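# Remove box lid and set it top-up on table

## Task

Lift the lid off the box and put it down flat on the table, top side up, resting entirely on the table and clear of the box, then release it. The box must stay upright. The lid must never be loose in the air more than a few centimetres above the table, though small hops while it sits on the box are acceptable. The result only counts if it holds with the robot no longer supporting anything.

## Robot and tools

ROBOT. Two six-joint arms, left_arm and right_arm, each ending in a two-finger parallel gripper. Cameras: cam_high (672x504), cam_left_wrist and cam_right_wrist (616x616 each), returned in that order.

FRAMES. Poses in results use one shared scene frame: origin on the table surface midway between the arms, +x pointing out over the table, +z up, left_arm on the +y side. The arm names do not correspond to image sides. Each gripper also has its own axes: the fingers extend along its +z and close along its y. A flat block juts about 9 cm toward the gripper's +x and rotates with it. end_effector_position is the point between the closed pads; the fingertips lie about 19 mm beyond it when closed and 6 mm when fully open, and closing pushes them about 13 mm farther out, so keep that margin above surfaces.

THE 18-NUMBER ROW. Every motion command is one flat list of 18 numbers, each in [-1, 1], covering both arms even if one stays still: left_arm dx, dy, dz, rx, ry, rz, left_gripper position, force_limit, speed, then the same nine for right_arm and right_gripper. The first six per arm are an offset, not a pose, expressed in that gripper's own axes and counted from the gripper pose printed in the latest result that showed it (before any such result in the scene, and for a second or later call within one reply, from where the robot actually is when the action begins). Scale: 1.0 equals 0.6 m for dx, dy, dz and 180 degrees for rotation; rx, ry, rz form a single rotation vector. All-zero offsets are not a pause: they pull the arm back to the reference pose. Each control step the commanded pose is clipped to within 70 mm and 16 degrees of the measured pose, and position wins over orientation if both cannot be met.
The three gripper numbers are absolute settings. position: +1 fully open (85 mm), about -0.8 pads touching, -1 closes until blocked. force_limit: pad force on a 40 mm object of roughly 20 N at -1, 128 N at 0, 235 N at +1 (thin objects may get less). speed: pad gap rate about 20 mm/s at -1, 85 at 0, 150 at +1; faster closing adds a few newtons. A 0 is a real command, so repeat the previous three values to leave a gripper alone. New force_limit or speed only apply when position changes by 0.01 or more; to regrip more gently, open first. To grip, command -1 and keep it.

TOOLS.
execute_actions: {"actions": [...], "pictures": bool}. The list has zero or one entry. Empty list: just report state. {"rows": [[18 numbers], ...], "steps": n}: n up to 15 control steps of 1/30 s (default 15); one row per step, the last row repeated; every row is measured from the same reference pose, not from the prior row. {"steps": n} alone: a wait of up to 300 steps, counted from the previous result, so time between calls uses some of it. A refused call sends nothing.
move: {"target": [18 numbers], "speed": m/s from 0.002 to 0.5, default 0.25; rotation capped at twice that in rad/s}. Each gripper travels a straight path toward its target; paths finish together, last 0.5 to 10 s and are cut off at 10 s. Rotation takes the shorter way. Paths ignore obstacles and the other arm; grippers lag and may overshoot speed near full reach. The result adds a move: line with the ending (done, off_target, moving, held, fault), any limits (paced = pose clipped; held = some steps blocked, after which the arm may jump quickly) and each gripper's distance from target. If only one arm is named, the other finished.
wait: {"seconds": 0 to 10}. Nothing new is sent; arms only finish heading to their last clipped pose (at most 70 mm more), fingers keep moving.
zoom_image: {"camera": name, "region": [x0, y0, x1, y1]} in pixels from the top-left, at most 504x504.
finished_scene: {"scene": integer}.

RESULTS. The state line gives per arm position (m), quaternion wxyz and velocities (m/s, rad/s) in the scene frame; printed positions can be slightly off, more at long reach. A Hand target line shows the pose the controller is driving toward. pose unreachable means a clearance check changed or blocked the command; HELD marks affected steps. object_status: 0 moving, 1 blocked while opening, 2 blocked while closing (a grip), 3 reached the set position or pads met. A new position resets it to 0 briefly. position_measured is in counts: 3 open, ~78 = 60 mm, ~130 = 40 mm, ~180 = 20 mm, ~230 pads meeting. Flange force estimates outside force on the gripper including held weight; it is noisy, worst during acceleration, and may say no reading. MOTOR HOT warns of heating from holding loads; reaching the limit brakes that arm (OVER-TEMPERATURE FAULT).

AVOID. A joint reaching its load limit (waist and shoulder 316, elbow 148, forearm roll and wrist joints 41.8 N m, held weight included) or an outside force of 144 N halts that arm for 10 s and makes it yield. Arms are stiff: aiming even slightly past a firm contact can fault, and faster contacts hit harder. Keep the arms from striking each other. Do not knock anything off the table, tip the box, drop or fling the lid, or release it high up. Loose objects may occasionally get a brief nudge. Smooth motion with little effort is preferred.

Each tool is called after ">>>" as name(argument=value, ...) on one line, values as JSON.

## Session

I'll start by looking at the current state of the scene.

>>> execute_actions(actions=[])

Scene clock: 0.00 s of 4100.00 s.
left_arm: end_effector_position=(+0.9353, +0.6138, +0.1722) position_measured=3 object_status=3 end_effector_quat_wxyz=(-0.348, +0.687, -0.372, +0.519) end_effector_velocity=(+0.000, -0.000, -0.000) end_effector_angular_velocity=(-0.000, +0.001, -0.001) | right_arm: end_effector_position=(+0.6232, -0.5056, +0.3454) position_measured=3 object_status=3 end_effector_quat_wxyz=(+0.001, +0.015, +1.000, +0.000) end_effector_velocity=(-0.000, -0.000, +0.000) end_effector_angular_velocity=(-0.001, -0.000, +0.000)
Joint positions: left_arm=[-0.103  0.626  1.786  2.835  0.64   1.295] | right_arm=[-0.052  0.167  1.619  0.     1.354 -0.053]
Joint velocities: left_arm=[ 0.     0.    -0.     0.001 -0.001 -0.001] | right_arm=[-0.    -0.     0.    -0.001 -0.    -0.   ]
Flange force (N, the push that the arm receives, along the gripper's own x y z axes): no reading
Hand target (left_arm): +0.935, +0.614, +0.172; -0.348, +0.687, -0.372, +0.519
Hand target (right_arm): +0.623, -0.506, +0.345; +0.001, +0.015, +1.000, +0.000

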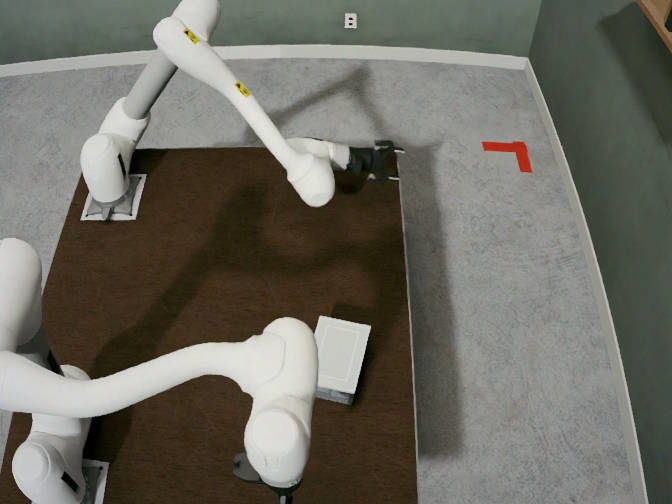

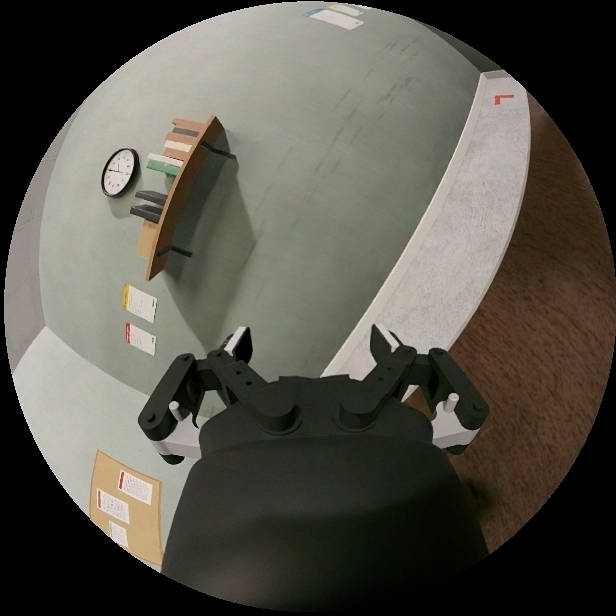

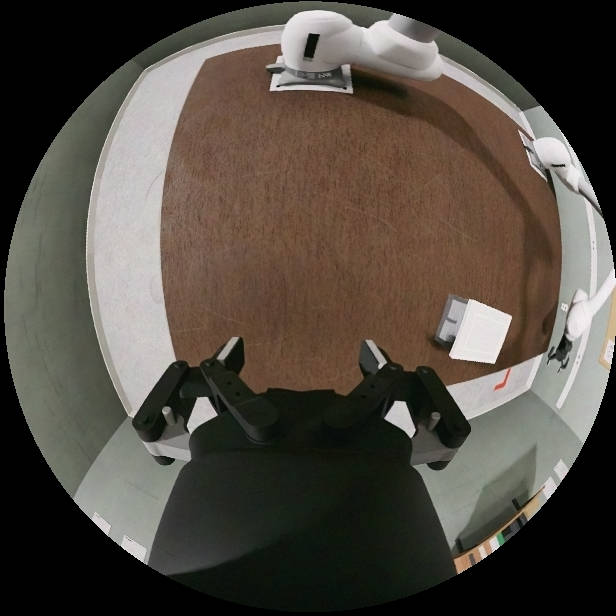

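>>> zoom_image(camera="cam_high", region=[260, 280, 420, 440])

>>> zoom_image(camera="cam_right_wrist", region=[400, 260, 560, 400])

Region (260, 280, 420, 440) of cam_high's 672x504 image, scaled by 3.150, with more detail than that image has.

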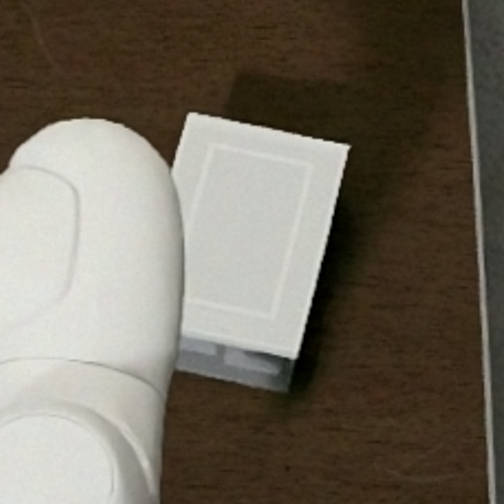

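Region (400, 260, 560, 400) of cam_right_wrist's 616x616 image, scaled by 3.150, with more detail than that image has; it fills the top 441 rows of this view, and the rest is white.

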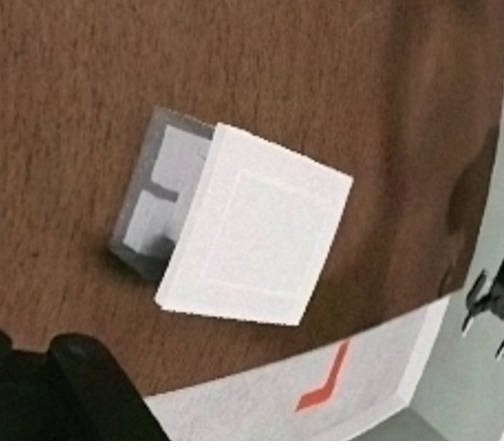

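>>> move(target=[0,0,0,0,0,0,1,0,0, -0.3,0.575,-0.05,0,0,0,1,0,0], speed=0.3)

Scene clock: 29.93 s of 4100.00 s.
left_arm: end_effector_position=(+0.9353, +0.6138, +0.1722) position_measured=3 object_status=3 end_effector_quat_wxyz=(-0.348, +0.687, -0.372, +0.519) end_effector_velocity=(+0.001, -0.001, +0.001) end_effector_angular_velocity=(+0.000, -0.002, -0.001) | right_arm: end_effector_position=(+0.8128, -0.1658, +0.3755) position_measured=3 object_status=3 end_effector_quat_wxyz=(+0.001, +0.015, +1.000, +0.001) end_effector_velocity=(-0.000, -0.000, -0.001) end_effector_angular_velocity=(-0.000, +0.001, -0.000)
Joint positions: left_arm=[-0.103  0.626  1.786  2.835  0.64   1.295] | right_arm=[0.357 0.578 0.988 0.001 1.574 0.356]
Joint velocities: left_arm=[-0.001 -0.    -0.001  0.     0.001  0.   ] | right_arm=[-0.     0.001  0.    -0.     0.     0.   ]
Flange force (N, the push that the arm receives, along the gripper's own x y z axes): left_arm=[1.9 10.9 10.3] | right_arm=[-0.8 0.3 2.4]
Hand target (left_arm): +0.935, +0.614, +0.172; -0.348, +0.687, -0.372, +0.519
Hand target (right_arm): +0.813, -0.166, +0.375; +0.001, +0.015, +1.000, +0.001
Off the commanded pose (left_arm): 0.000 m, 0 deg.
Off the commanded pose (right_arm): 0.001 m, 0 deg.
After step 90, 25.23 s passed at rest.
move: done

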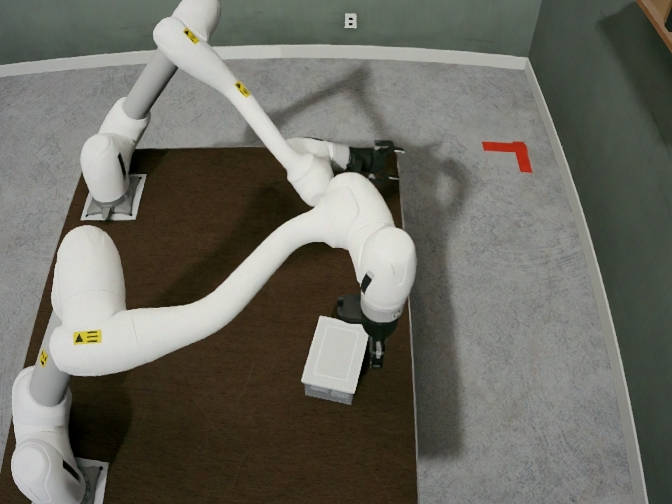

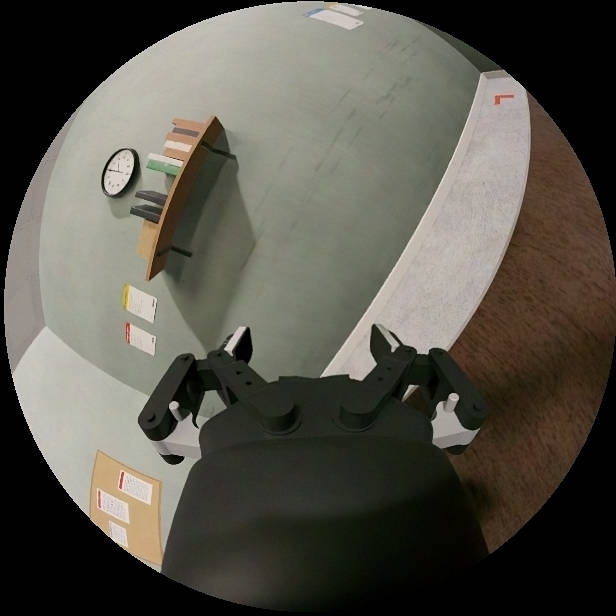

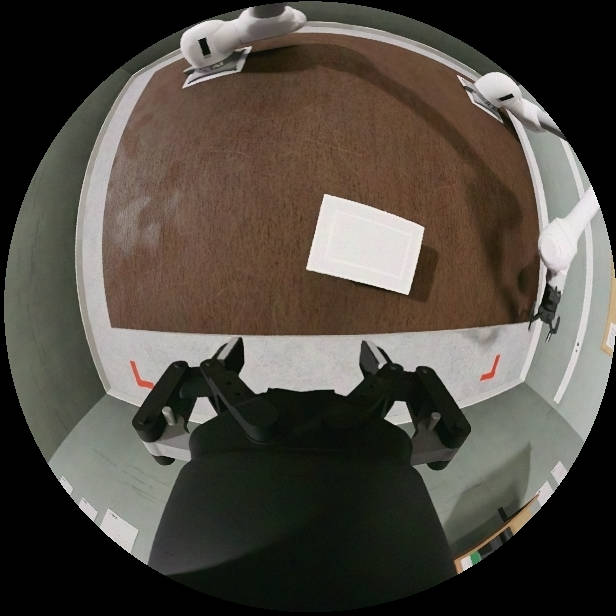

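>>> zoom_image(camera="cam_high", region=[280, 300, 400, 420])

>>> zoom_image(camera="cam_right_wrist", region=[280, 170, 460, 320])

Region (280, 300, 400, 420) of cam_high's 672x504 image, scaled by 4.200, with more detail than that image has.

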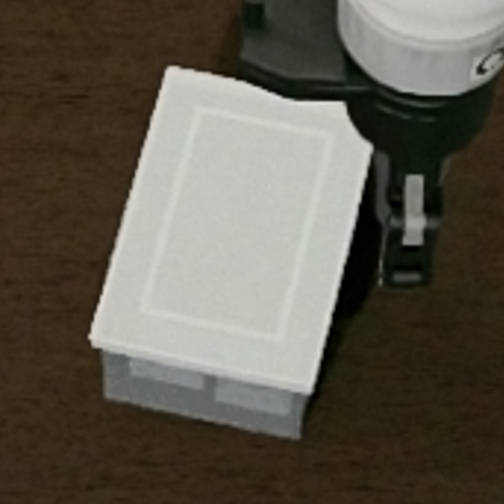

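Region (280, 170, 460, 320) of cam_right_wrist's 616x616 image, scaled by 2.800, with more detail than that image has.

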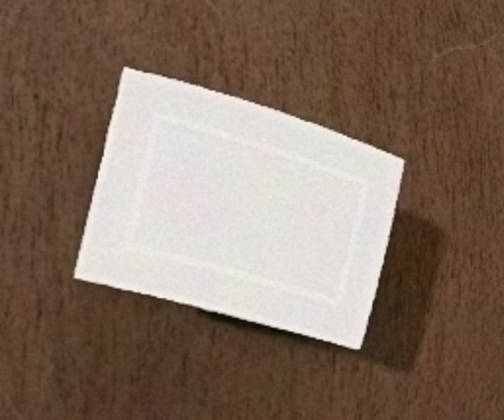

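>>> move(target=[0,0,0,0,0,0,1,0,0, 0.203,-0.297,0.426,-0.4968,-0.0654,0.0654,1,0,0], speed=0.3)

Scene clock: 136.87 s of 4100.00 s.
left_arm: end_effector_position=(+0.9353, +0.6138, +0.1722) position_measured=3 object_status=3 end_effector_quat_wxyz=(-0.348, +0.687, -0.372, +0.519) end_effector_velocity=(-0.000, -0.000, -0.000) end_effector_angular_velocity=(-0.001, +0.001, +0.000) | right_arm: end_effector_position=(+0.6863, -0.3411, +0.1192) position_measured=3 object_status=3 end_effector_quat_wxyz=(+0.103, +0.102, +0.700, +0.699) end_effector_velocity=(+0.001, -0.000, +0.001) end_effector_angular_velocity=(+0.001, -0.002, -0.002)
Joint positions: left_arm=[-0.103  0.626  1.786  2.835  0.64   1.295] | right_arm=[-0.244  0.706  1.993  1.586  1.563 -1.129]
Joint velocities: left_arm=[-0.     0.    -0.    -0.001 -0.001 -0.   ] | right_arm=[-0.    -0.    -0.001  0.002  0.     0.   ]
Flange force (N, the push that the arm receives, along the gripper's own x y z axes): left_arm=[2.6 9.6 6.8] | right_arm=[-2.1 -3.1 1.0]
Hand target (left_arm): +0.935, +0.614, +0.172; -0.348, +0.687, -0.372, +0.519
Hand target (right_arm): +0.686, -0.341, +0.119; +0.103, +0.102, +0.700, +0.699
Off the commanded pose (left_arm): 0.000 m, 0 deg.
Off the commanded pose (right_arm): 0.001 m, 0 deg.
After step 90, 100.93 s passed at rest.
move: done

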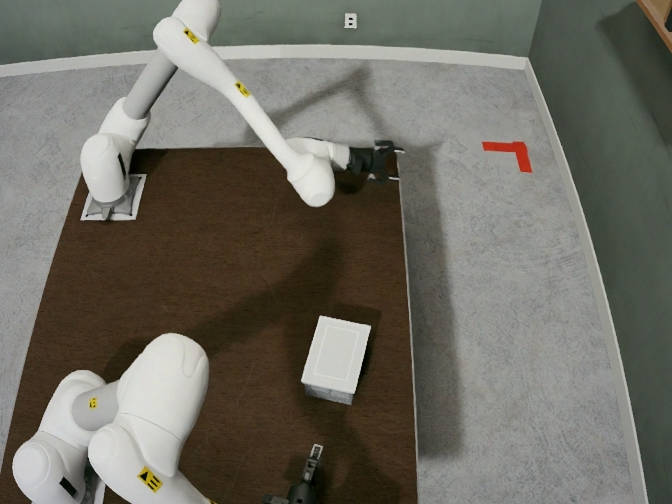

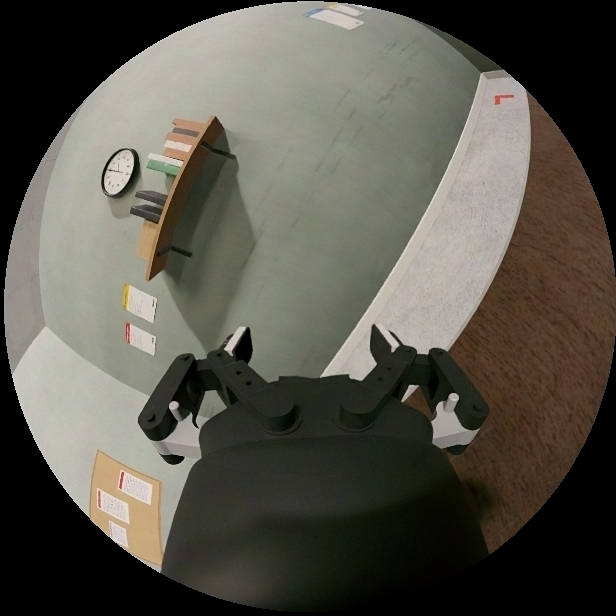

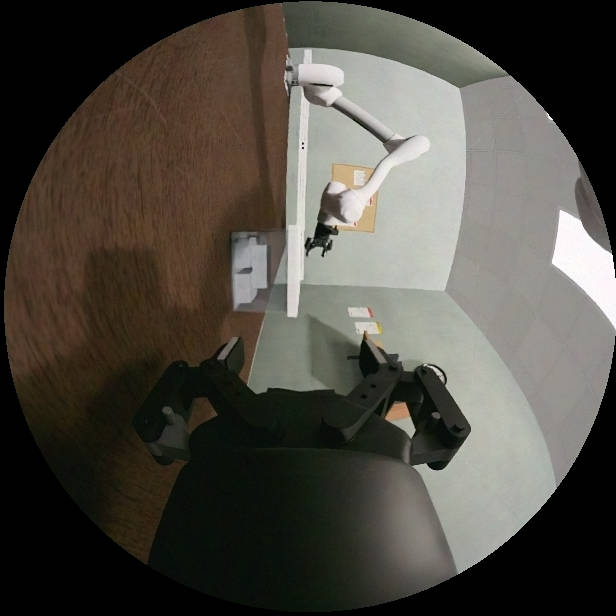

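>>> zoom_image(camera="cam_right_wrist", region=[210, 210, 330, 330])

Region (210, 210, 330, 330) of cam_right_wrist's 616x616 image, scaled by 4.200, with more detail than that image has.

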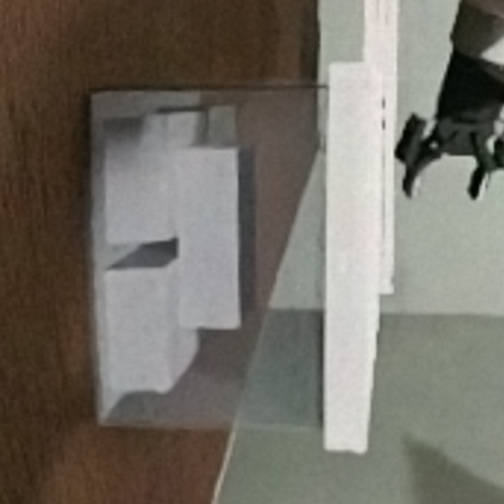

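>>> move(target=[0,0,0,0,0,0,1,0,0, 0,-0.04,0.167,0,0,0,0,0,0], speed=0.2)

Scene clock: 211.27 s of 4100.00 s.
left_arm: end_effector_position=(+0.9353, +0.6138, +0.1722) position_measured=3 object_status=3 end_effector_quat_wxyz=(-0.348, +0.687, -0.372, +0.519) end_effector_velocity=(+0.000, +0.002, +0.000) end_effector_angular_velocity=(+0.001, -0.000, +0.001) | right_arm: end_effector_position=(+0.7150, -0.2450, +0.0953) position_measured=128 object_status=0 end_effector_quat_wxyz=(+0.103, +0.102, +0.700, +0.699) end_effector_velocity=(+0.000, -0.000, +0.000) end_effector_angular_velocity=(+0.000, -0.000, -0.001)
Joint positions: left_arm=[-0.103  0.626  1.786  2.835  0.64   1.295] | right_arm=[-0.09   0.755  1.959  1.726  1.5   -1.15 ]
Joint velocities: left_arm=[ 0.002  0.    -0.     0.001 -0.     0.   ] | right_arm=[ 0.     0.    -0.     0.001 -0.    -0.   ]
Flange force (N, the push that the arm receives, along the gripper's own x y z axes): left_arm=[1.3 9.4 10.7] | right_arm=[-1.3 -1.8 3.3]
Hand target (left_arm): +0.935, +0.614, +0.172; -0.348, +0.687, -0.372, +0.519
Hand target (right_arm): +0.715, -0.245, +0.095; +0.103, +0.102, +0.700, +0.699
Off the commanded pose (left_arm): 0.000 m, 0 deg.
Off the commanded pose (right_arm): 0.000 m, 0 deg.
After step 90, 70.47 s passed at rest.
move: done

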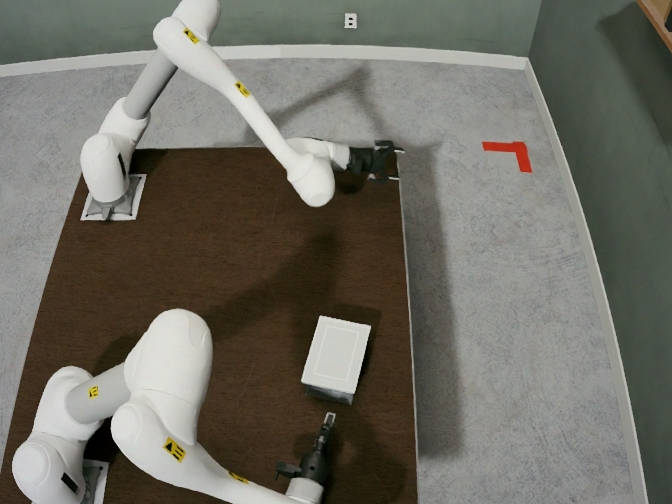

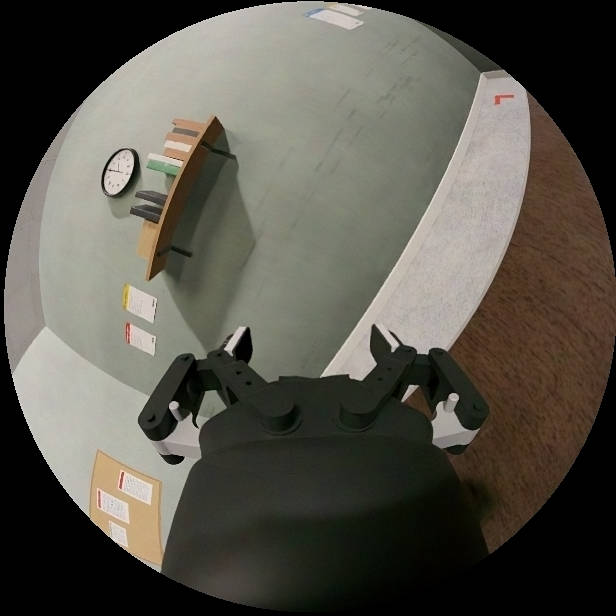

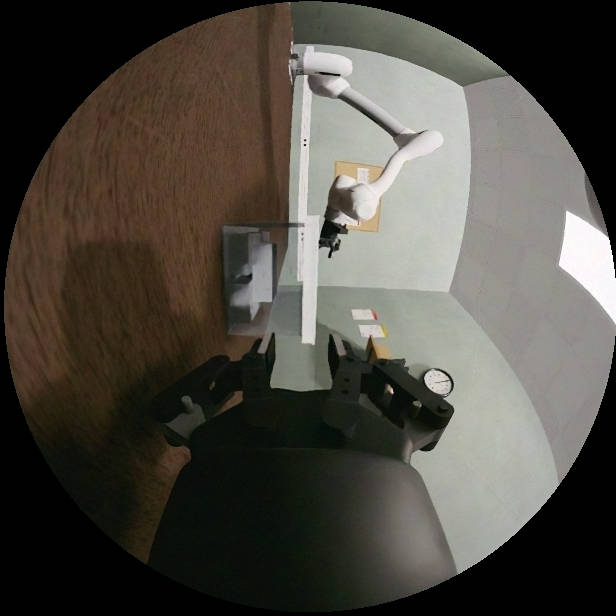

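>>> zoom_image(camera="cam_right_wrist", region=[210, 200, 390, 380])

>>> zoom_image(camera="cam_high", region=[260, 300, 420, 480])

Region (210, 200, 390, 380) of cam_right_wrist's 616x616 image, scaled by 2.800, with more detail than that image has.

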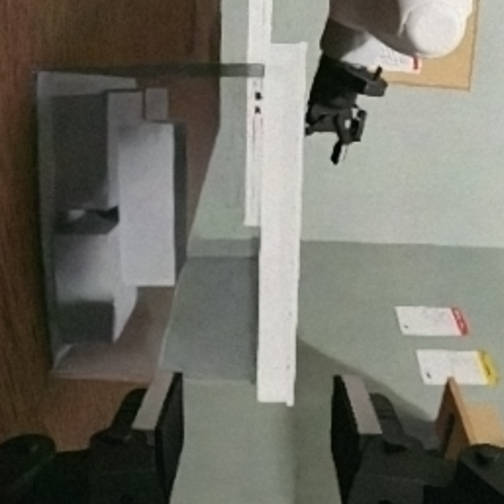

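Region (260, 300, 420, 480) of cam_high's 672x504 image, scaled by 2.800, with more detail than that image has.

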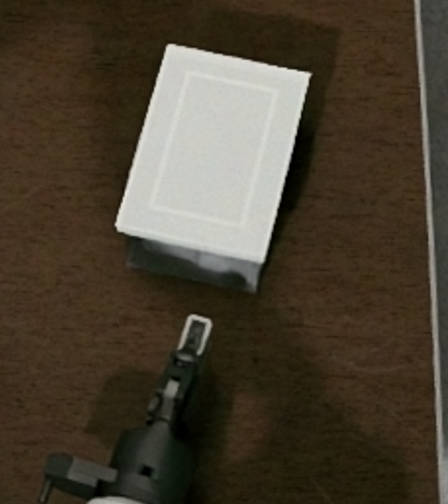

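>>> move(target=[0,0,0,0,0,0,1,0,0, 0.033,0.01,0.083,0,0.014,0,0,0,0], speed=0.1)

Scene clock: 274.63 s of 4100.00 s.
left_arm: end_effector_position=(+0.9353, +0.6138, +0.1722) position_measured=3 object_status=3 end_effector_quat_wxyz=(-0.348, +0.687, -0.372, +0.519) end_effector_velocity=(-0.000, +0.001, +0.000) end_effector_angular_velocity=(-0.000, -0.001, +0.001) | right_arm: end_effector_position=(+0.7104, -0.1915, +0.1013) position_measured=128 object_status=3 end_effector_quat_wxyz=(+0.088, +0.087, +0.702, +0.702) end_effector_velocity=(-0.000, +0.000, -0.000) end_effector_angular_velocity=(-0.000, -0.000, +0.001)
Joint positions: left_arm=[-0.103  0.626  1.786  2.835  0.64   1.295] | right_arm=[-0.014  0.75   1.947  1.755  1.484 -1.136]
Joint velocities: left_arm=[ 0.001 -0.     0.     0.     0.001 -0.001] | right_arm=[-0.    -0.    -0.    -0.001  0.     0.   ]
Flange force (N, the push that the arm receives, along the gripper's own x y z axes): left_arm=[2.2 9.6 8.0] | right_arm=[-1.5 -0.5 3.2]
Hand target (left_arm): +0.935, +0.614, +0.172; -0.348, +0.687, -0.372, +0.519
Hand target (right_arm): +0.710, -0.192, +0.101; +0.088, +0.087, +0.702, +0.702
Off the commanded pose (left_arm): 0.000 m, 0 deg.
Off the commanded pose (right_arm): 0.000 m, 0 deg.
After step 90, 59.53 s passed at rest.
move: done

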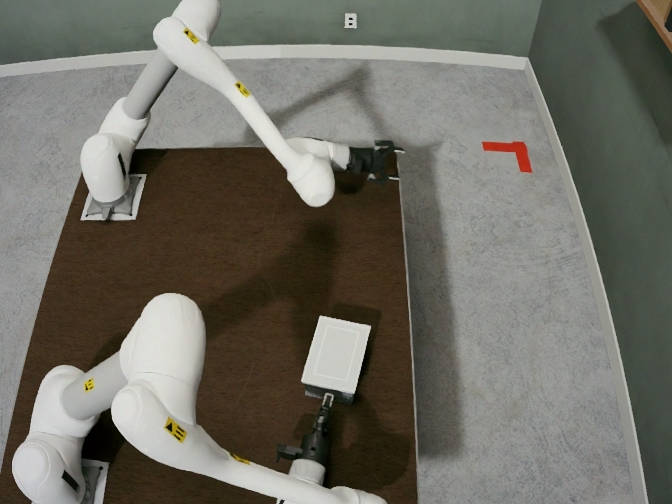

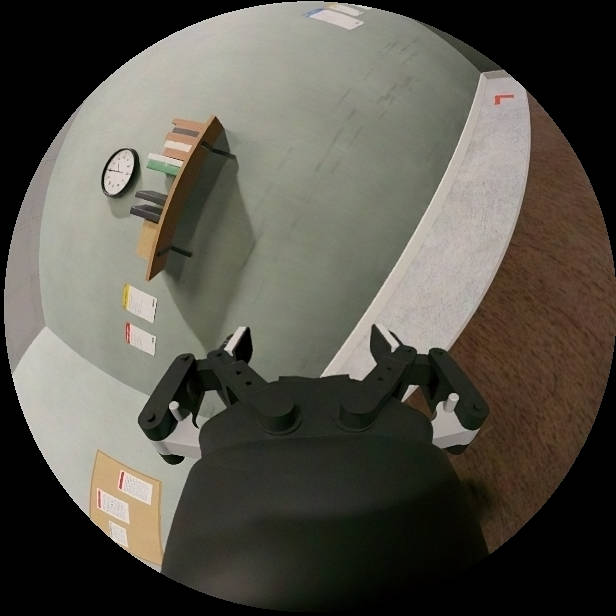

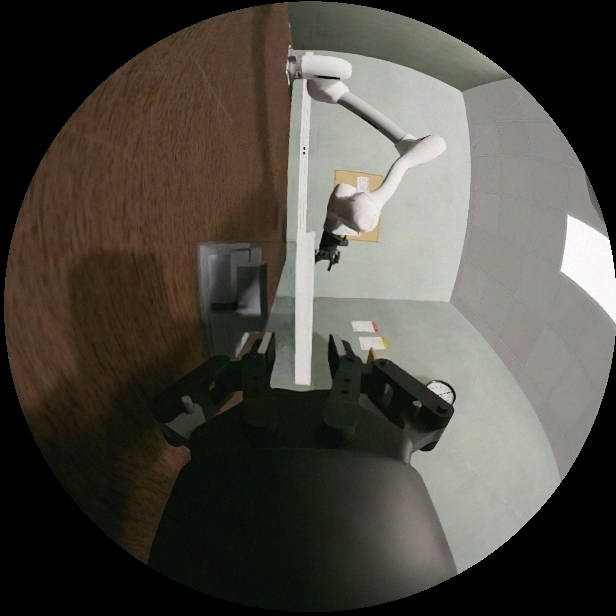

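>>> zoom_image(camera="cam_right_wrist", region=[190, 215, 390, 415])

>>> zoom_image(camera="cam_high", region=[270, 340, 390, 460])

Region (190, 215, 390, 415) of cam_right_wrist's 616x616 image, scaled by 2.520, with more detail than that image has.

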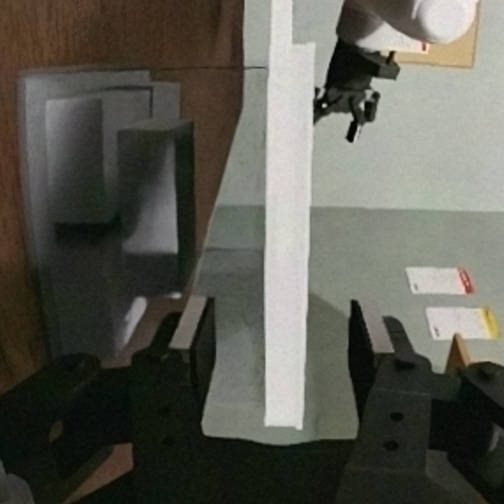

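Region (270, 340, 390, 460) of cam_high's 672x504 image, scaled by 4.200, with more detail than that image has.

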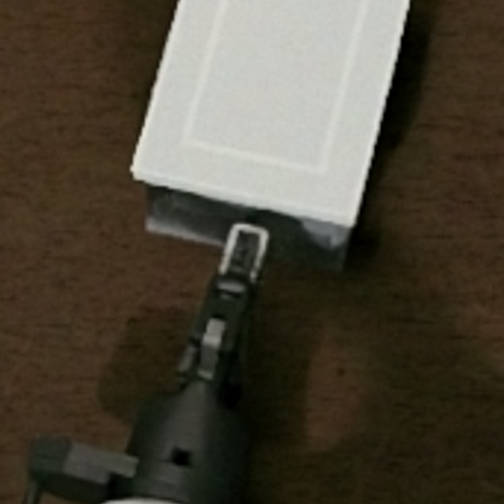

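>>> move(target=[0,0,0,0,0,0,1,0,0, 0.0133,0.002,0.042,0,0,0,0,0,0], speed=0.05)

Scene clock: 314.63 s of 4100.00 s.
left_arm: end_effector_position=(+0.9353, +0.6138, +0.1722) position_measured=3 object_status=3 end_effector_quat_wxyz=(-0.348, +0.687, -0.372, +0.519) end_effector_velocity=(-0.000, -0.000, -0.000) end_effector_angular_velocity=(-0.001, -0.000, +0.001) | right_arm: end_effector_position=(+0.7088, -0.1651, +0.1025) position_measured=128 object_status=3 end_effector_quat_wxyz=(+0.088, +0.087, +0.702, +0.702) end_effector_velocity=(-0.000, -0.000, -0.001) end_effector_angular_velocity=(+0.000, +0.001, -0.000)
Joint positions: left_arm=[-0.103  0.626  1.786  2.835  0.64   1.295] | right_arm=[ 0.026  0.748  1.949  1.791  1.467 -1.138]
Joint velocities: left_arm=[-0.001  0.     0.    -0.001  0.001 -0.   ] | right_arm=[-0.     0.001  0.     0.     0.     0.   ]
Flange force (N, the push that the arm receives, along the gripper's own x y z axes): left_arm=[0.1 11.6 10.2] | right_arm=[-3.4 -2.0 0.9]
Hand target (left_arm): +0.935, +0.614, +0.172; -0.348, +0.687, -0.372, +0.519
Hand target (right_arm): +0.709, -0.165, +0.103; +0.088, +0.087, +0.702, +0.702
Off the commanded pose (left_arm): 0.000 m, 0 deg.
Off the commanded pose (right_arm): 0.000 m, 0 deg.
After step 90, 36.20 s passed at rest.
move: done

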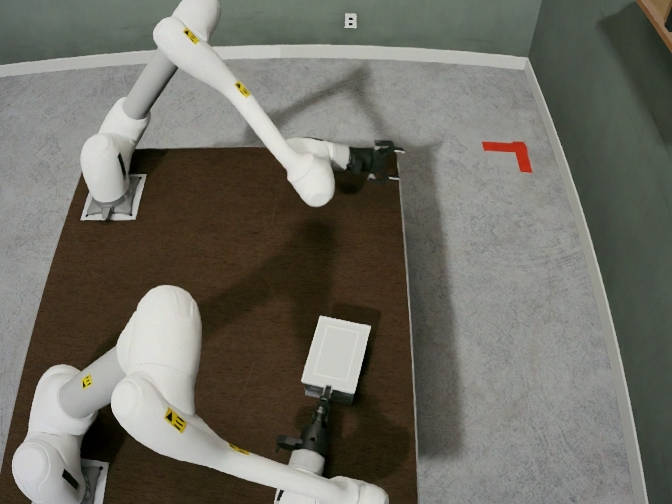

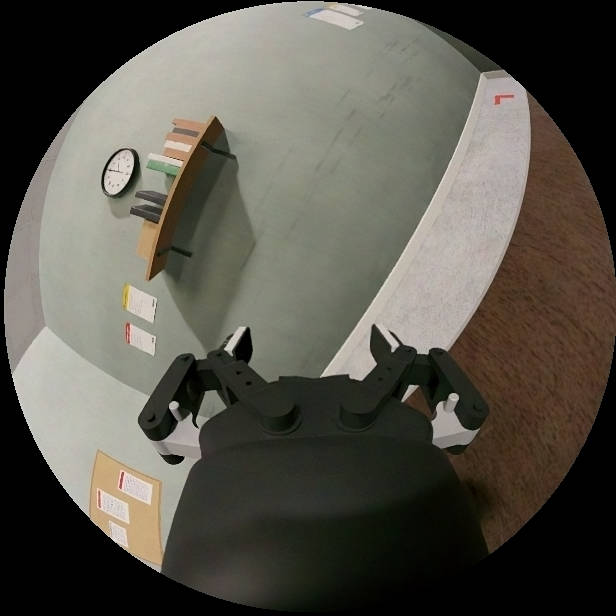

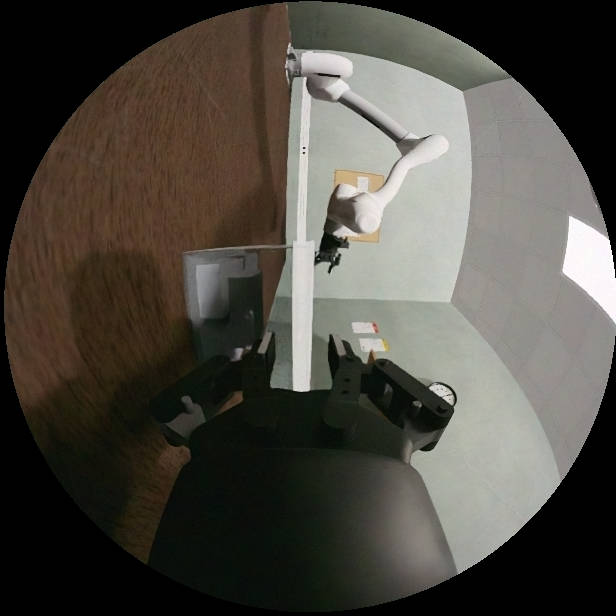

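>>> zoom_image(camera="cam_right_wrist", region=[180, 225, 380, 405])

>>> zoom_image(camera="cam_high", region=[285, 350, 375, 440])

Region (180, 225, 380, 405) of cam_right_wrist's 616x616 image, scaled by 2.520, with more detail than that image has; it fills the top 454 rows of this view, and the rest is white.

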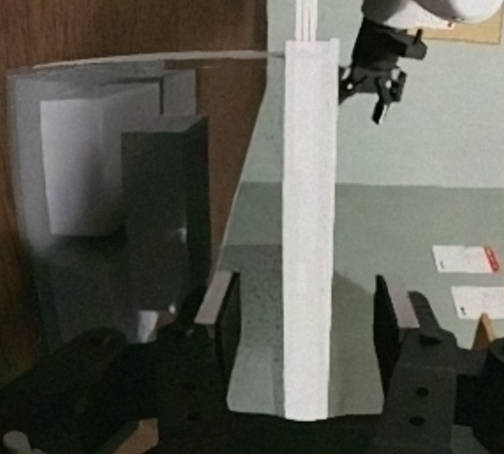

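Region (285, 350, 375, 440) of cam_high's 672x504 image, scaled by 5.600, with more detail than that image has.

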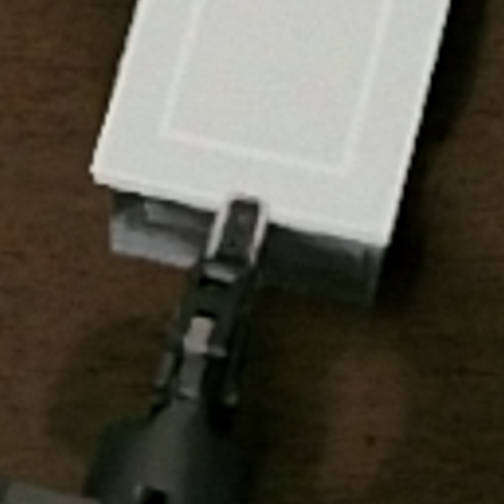

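>>> move(target=[0,0,0,0,0,0,1,0,0, 0,0,0.0167,0,0,0,0,0,0], speed=0.02)

Scene clock: 327.47 s of 4100.00 s.
left_arm: end_effector_position=(+0.9353, +0.6138, +0.1722) position_measured=3 object_status=3 end_effector_quat_wxyz=(-0.348, +0.687, -0.372, +0.519) end_effector_velocity=(+0.000, +0.001, +0.000) end_effector_angular_velocity=(+0.000, +0.001, +0.000) | right_arm: end_effector_position=(+0.7112, -0.1554, +0.1026) position_measured=128 object_status=3 end_effector_quat_wxyz=(+0.088, +0.087, +0.702, +0.702) end_effector_velocity=(+0.000, +0.000, -0.000) end_effector_angular_velocity=(+0.000, +0.000, -0.000)
Joint positions: left_arm=[-0.103  0.626  1.786  2.835  0.64   1.295] | right_arm=[ 0.04   0.75   1.943  1.804  1.46  -1.136]
Joint velocities: left_arm=[ 0.001  0.    -0.001  0.001 -0.002 -0.   ] | right_arm=[ 0.  0. -0.  0. -0.  0.]
Flange force (N, the push that the arm receives, along the gripper's own x y z axes): left_arm=[0.4 10.2 9.5] | right_arm=[-1.7 -1.1 -4.9]
Hand target (left_arm): +0.935, +0.614, +0.172; -0.348, +0.687, -0.372, +0.519
Hand target (right_arm): +0.711, -0.155, +0.103; +0.088, +0.087, +0.702, +0.702
Off the commanded pose (left_arm): 0.000 m, 0 deg.
Off the commanded pose (right_arm): 0.000 m, 0 deg.
After step 90, 9.10 s passed at rest.
move: done

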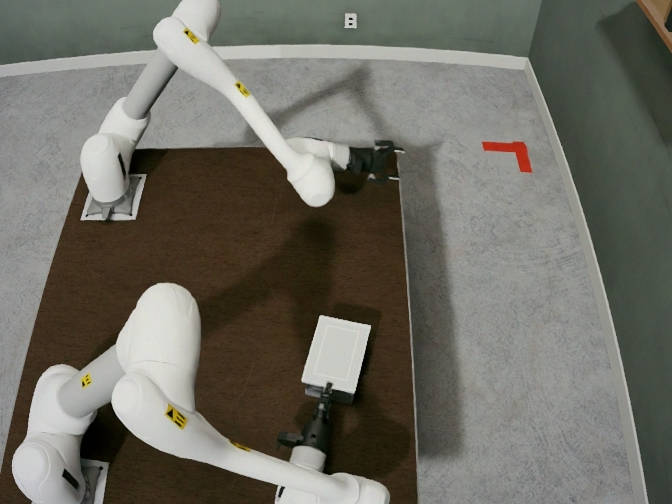

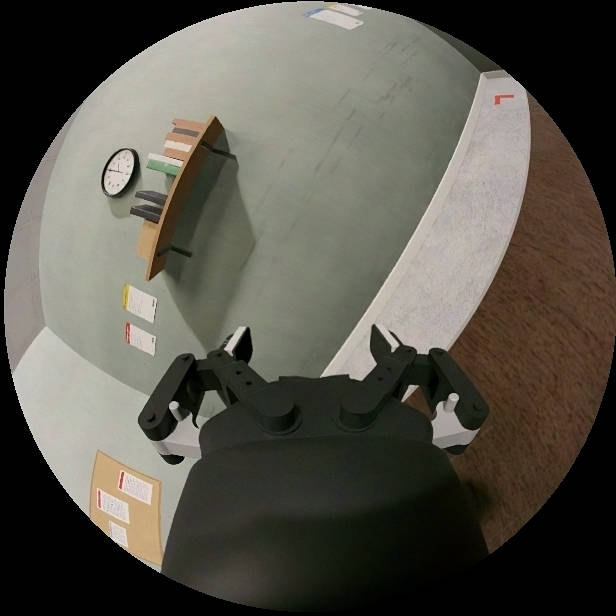

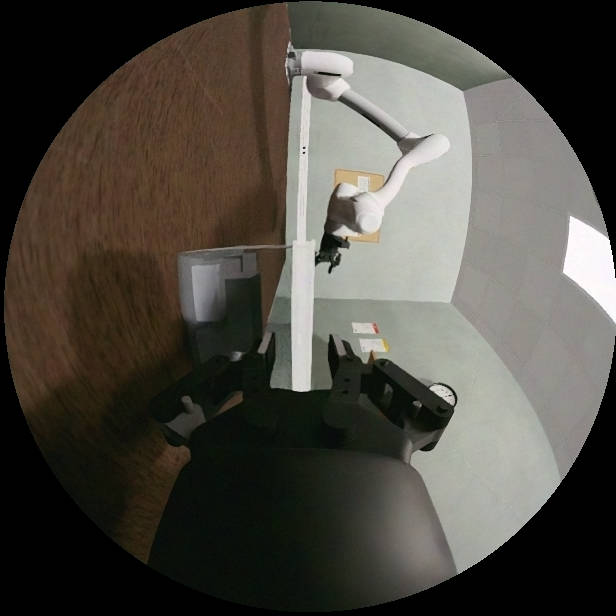

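>>> zoom_image(camera="cam_high", region=[285, 350, 375, 440])

>>> zoom_image(camera="cam_right_wrist", region=[180, 225, 380, 405])

Region (285, 350, 375, 440) of cam_high's 672x504 image, scaled by 5.600, with more detail than that image has.

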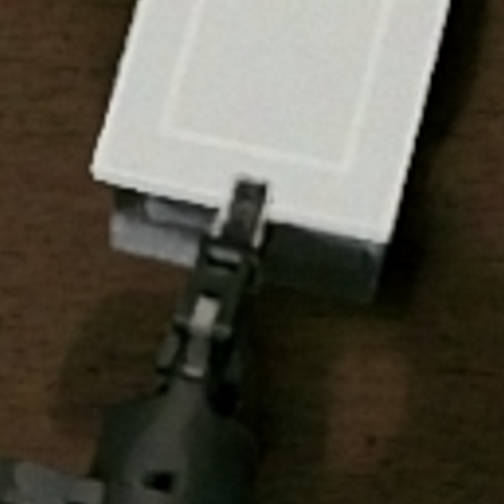

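Region (180, 225, 380, 405) of cam_right_wrist's 616x616 image, scaled by 2.520, with more detail than that image has; it fills the top 454 rows of this view, and the rest is white.

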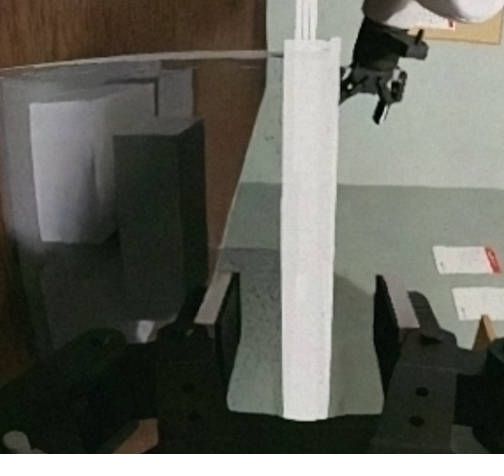

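>>> move(target=[0,0,0,0,0,0,1,0,0, 0,0,-0.005,0,0,0,-1,0.05,-1], speed=0.02)

Scene clock: 350.80 s of 4100.00 s.
left_arm: end_effector_position=(+0.9353, +0.6138, +0.1722) position_measured=3 object_status=3 end_effector_quat_wxyz=(-0.348, +0.687, -0.372, +0.519) end_effector_velocity=(-0.000, -0.000, -0.000) end_effector_angular_velocity=(+0.001, +0.002, -0.002) | right_arm: end_effector_position=(+0.7105, -0.1583, +0.1026) position_measured=203 object_status=2 end_effector_quat_wxyz=(+0.088, +0.087, +0.702, +0.702) end_effector_velocity=(-0.000, +0.000, -0.000) end_effector_angular_velocity=(-0.000, +0.000, +0.000)
Joint positions: left_arm=[-0.103  0.626  1.786  2.835  0.64   1.295] | right_arm=[ 0.036  0.749  1.945  1.8    1.462 -1.137]
Joint velocities: left_arm=[ 0.    -0.    -0.     0.002 -0.002 -0.   ] | right_arm=[-0.  0. -0. -0.  0. -0.]
Flange force (N, the push that the arm receives, along the gripper's own x y z axes): left_arm=[1.8 8.7 8.0] | right_arm=[-1.1 -0.9 5.5]
Hand target (left_arm): +0.935, +0.614, +0.172; -0.348, +0.687, -0.372, +0.519
Hand target (right_arm): +0.710, -0.158, +0.103; +0.088, +0.087, +0.702, +0.702
Off the commanded pose (left_arm): 0.000 m, 0 deg.
Off the commanded pose (right_arm): 0.000 m, 0 deg.
After step 90, 18.50 s passed at rest.
move: done

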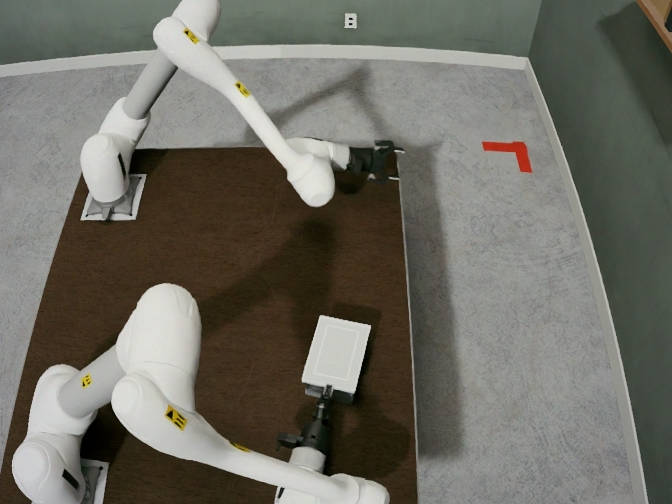

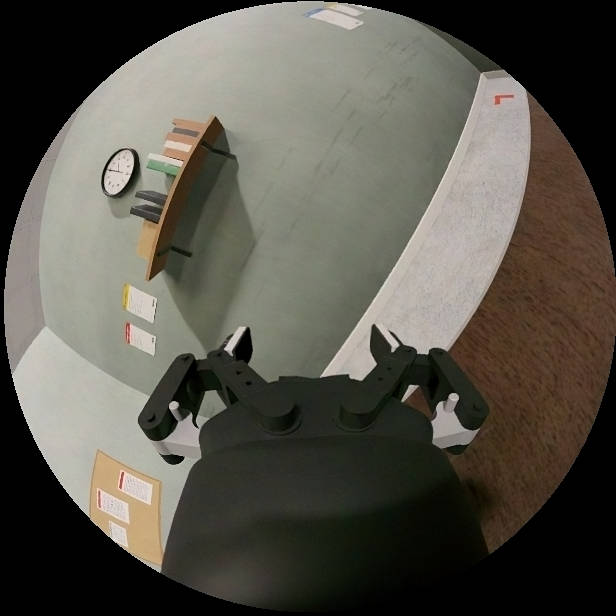

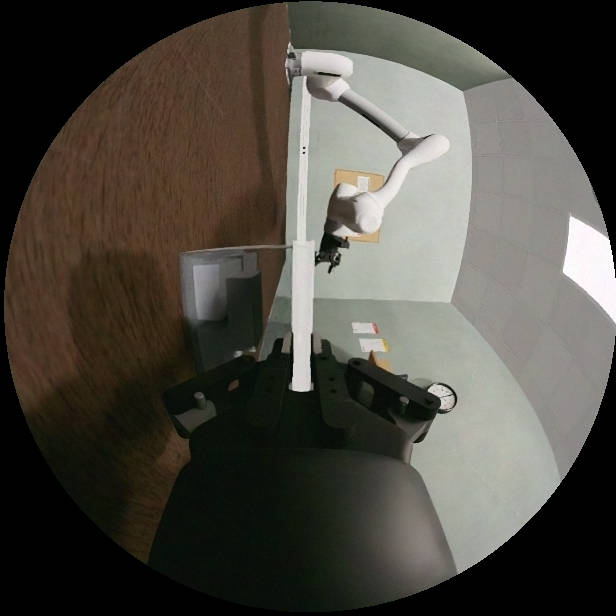

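>>> zoom_image(camera="cam_right_wrist", region=[240, 300, 370, 410])

>>> zoom_image(camera="cam_high", region=[285, 350, 375, 440])

Region (240, 300, 370, 410) of cam_right_wrist's 616x616 image, scaled by 3.877, with more detail than that image has; it fills the top 426 rows of this view, and the rest is white.

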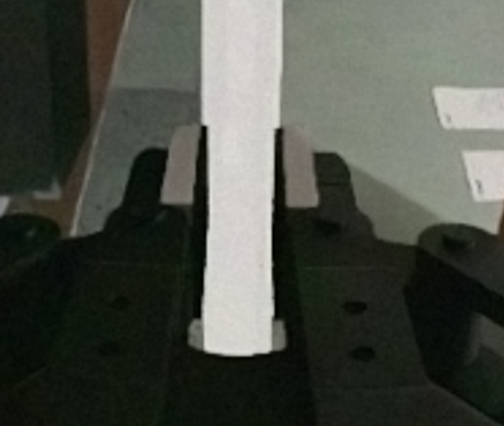

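Region (285, 350, 375, 440) of cam_high's 672x504 image, scaled by 5.600, with more detail than that image has.

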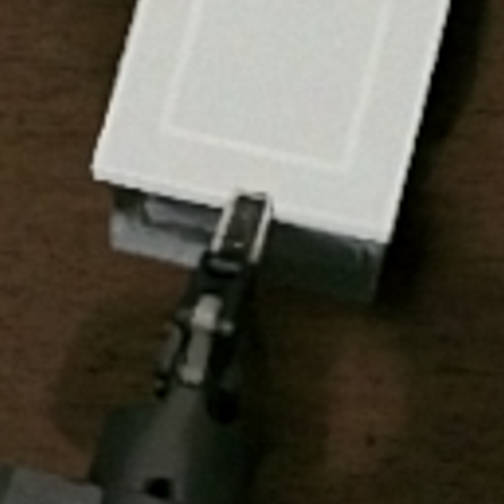

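>>> move(target=[0,0,0,0,0,0,1,0,0, 0,0.02,0,0,0,0,-1,0.05,-1], speed=0.02)

Scene clock: 368.20 s of 4100.00 s.
left_arm: end_effector_position=(+0.9353, +0.6138, +0.1722) position_measured=3 object_status=3 end_effector_quat_wxyz=(-0.348, +0.687, -0.372, +0.519) end_effector_velocity=(+0.000, -0.001, +0.000) end_effector_angular_velocity=(+0.000, -0.000, -0.001) | right_arm: end_effector_position=(+0.7105, -0.1583, +0.1146) position_measured=203 object_status=2 end_effector_quat_wxyz=(+0.088, +0.087, +0.702, +0.702) end_effector_velocity=(-0.000, +0.000, +0.000) end_effector_angular_velocity=(-0.000, +0.000, +0.001)
Joint positions: left_arm=[-0.103  0.626  1.786  2.835  0.64   1.295] | right_arm=[ 0.036  0.73   1.946  1.798  1.458 -1.12 ]
Joint velocities: left_arm=[-0.001  0.    -0.     0.     0.     0.   ] | right_arm=[-0.    -0.001  0.    -0.001  0.     0.   ]
Flange force (N, the push that the arm receives, along the gripper's own x y z axes): left_arm=[0.2 9.4 9.4] | right_arm=[-2.6 -5.8 8.1]
Hand target (left_arm): +0.935, +0.614, +0.172; -0.348, +0.687, -0.372, +0.519
Hand target (right_arm): +0.710, -0.158, +0.115; +0.088, +0.087, +0.702, +0.702
Off the commanded pose (left_arm): 0.000 m, 0 deg.
Off the commanded pose (right_arm): 0.000 m, 0 deg.
After step 90, 13.57 s passed at rest.
move: done

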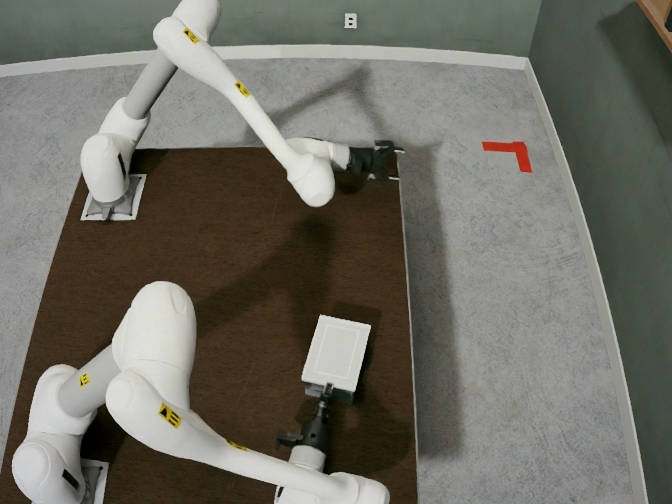

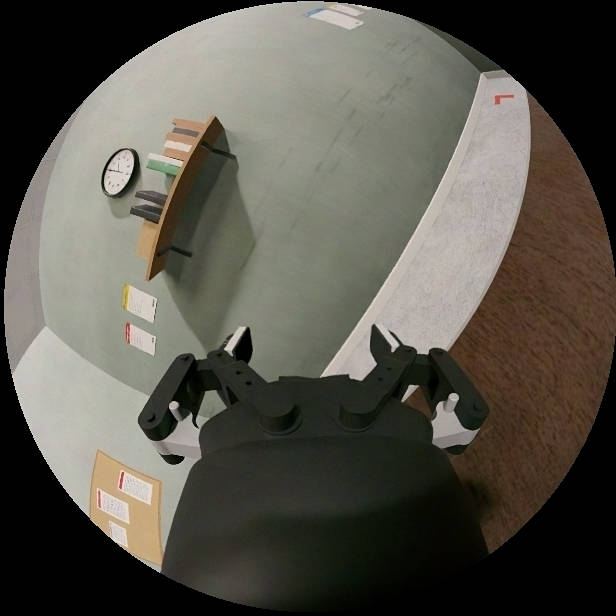

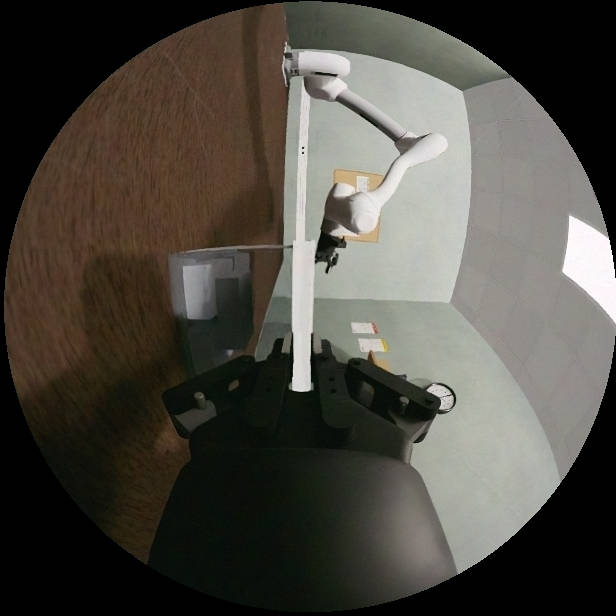

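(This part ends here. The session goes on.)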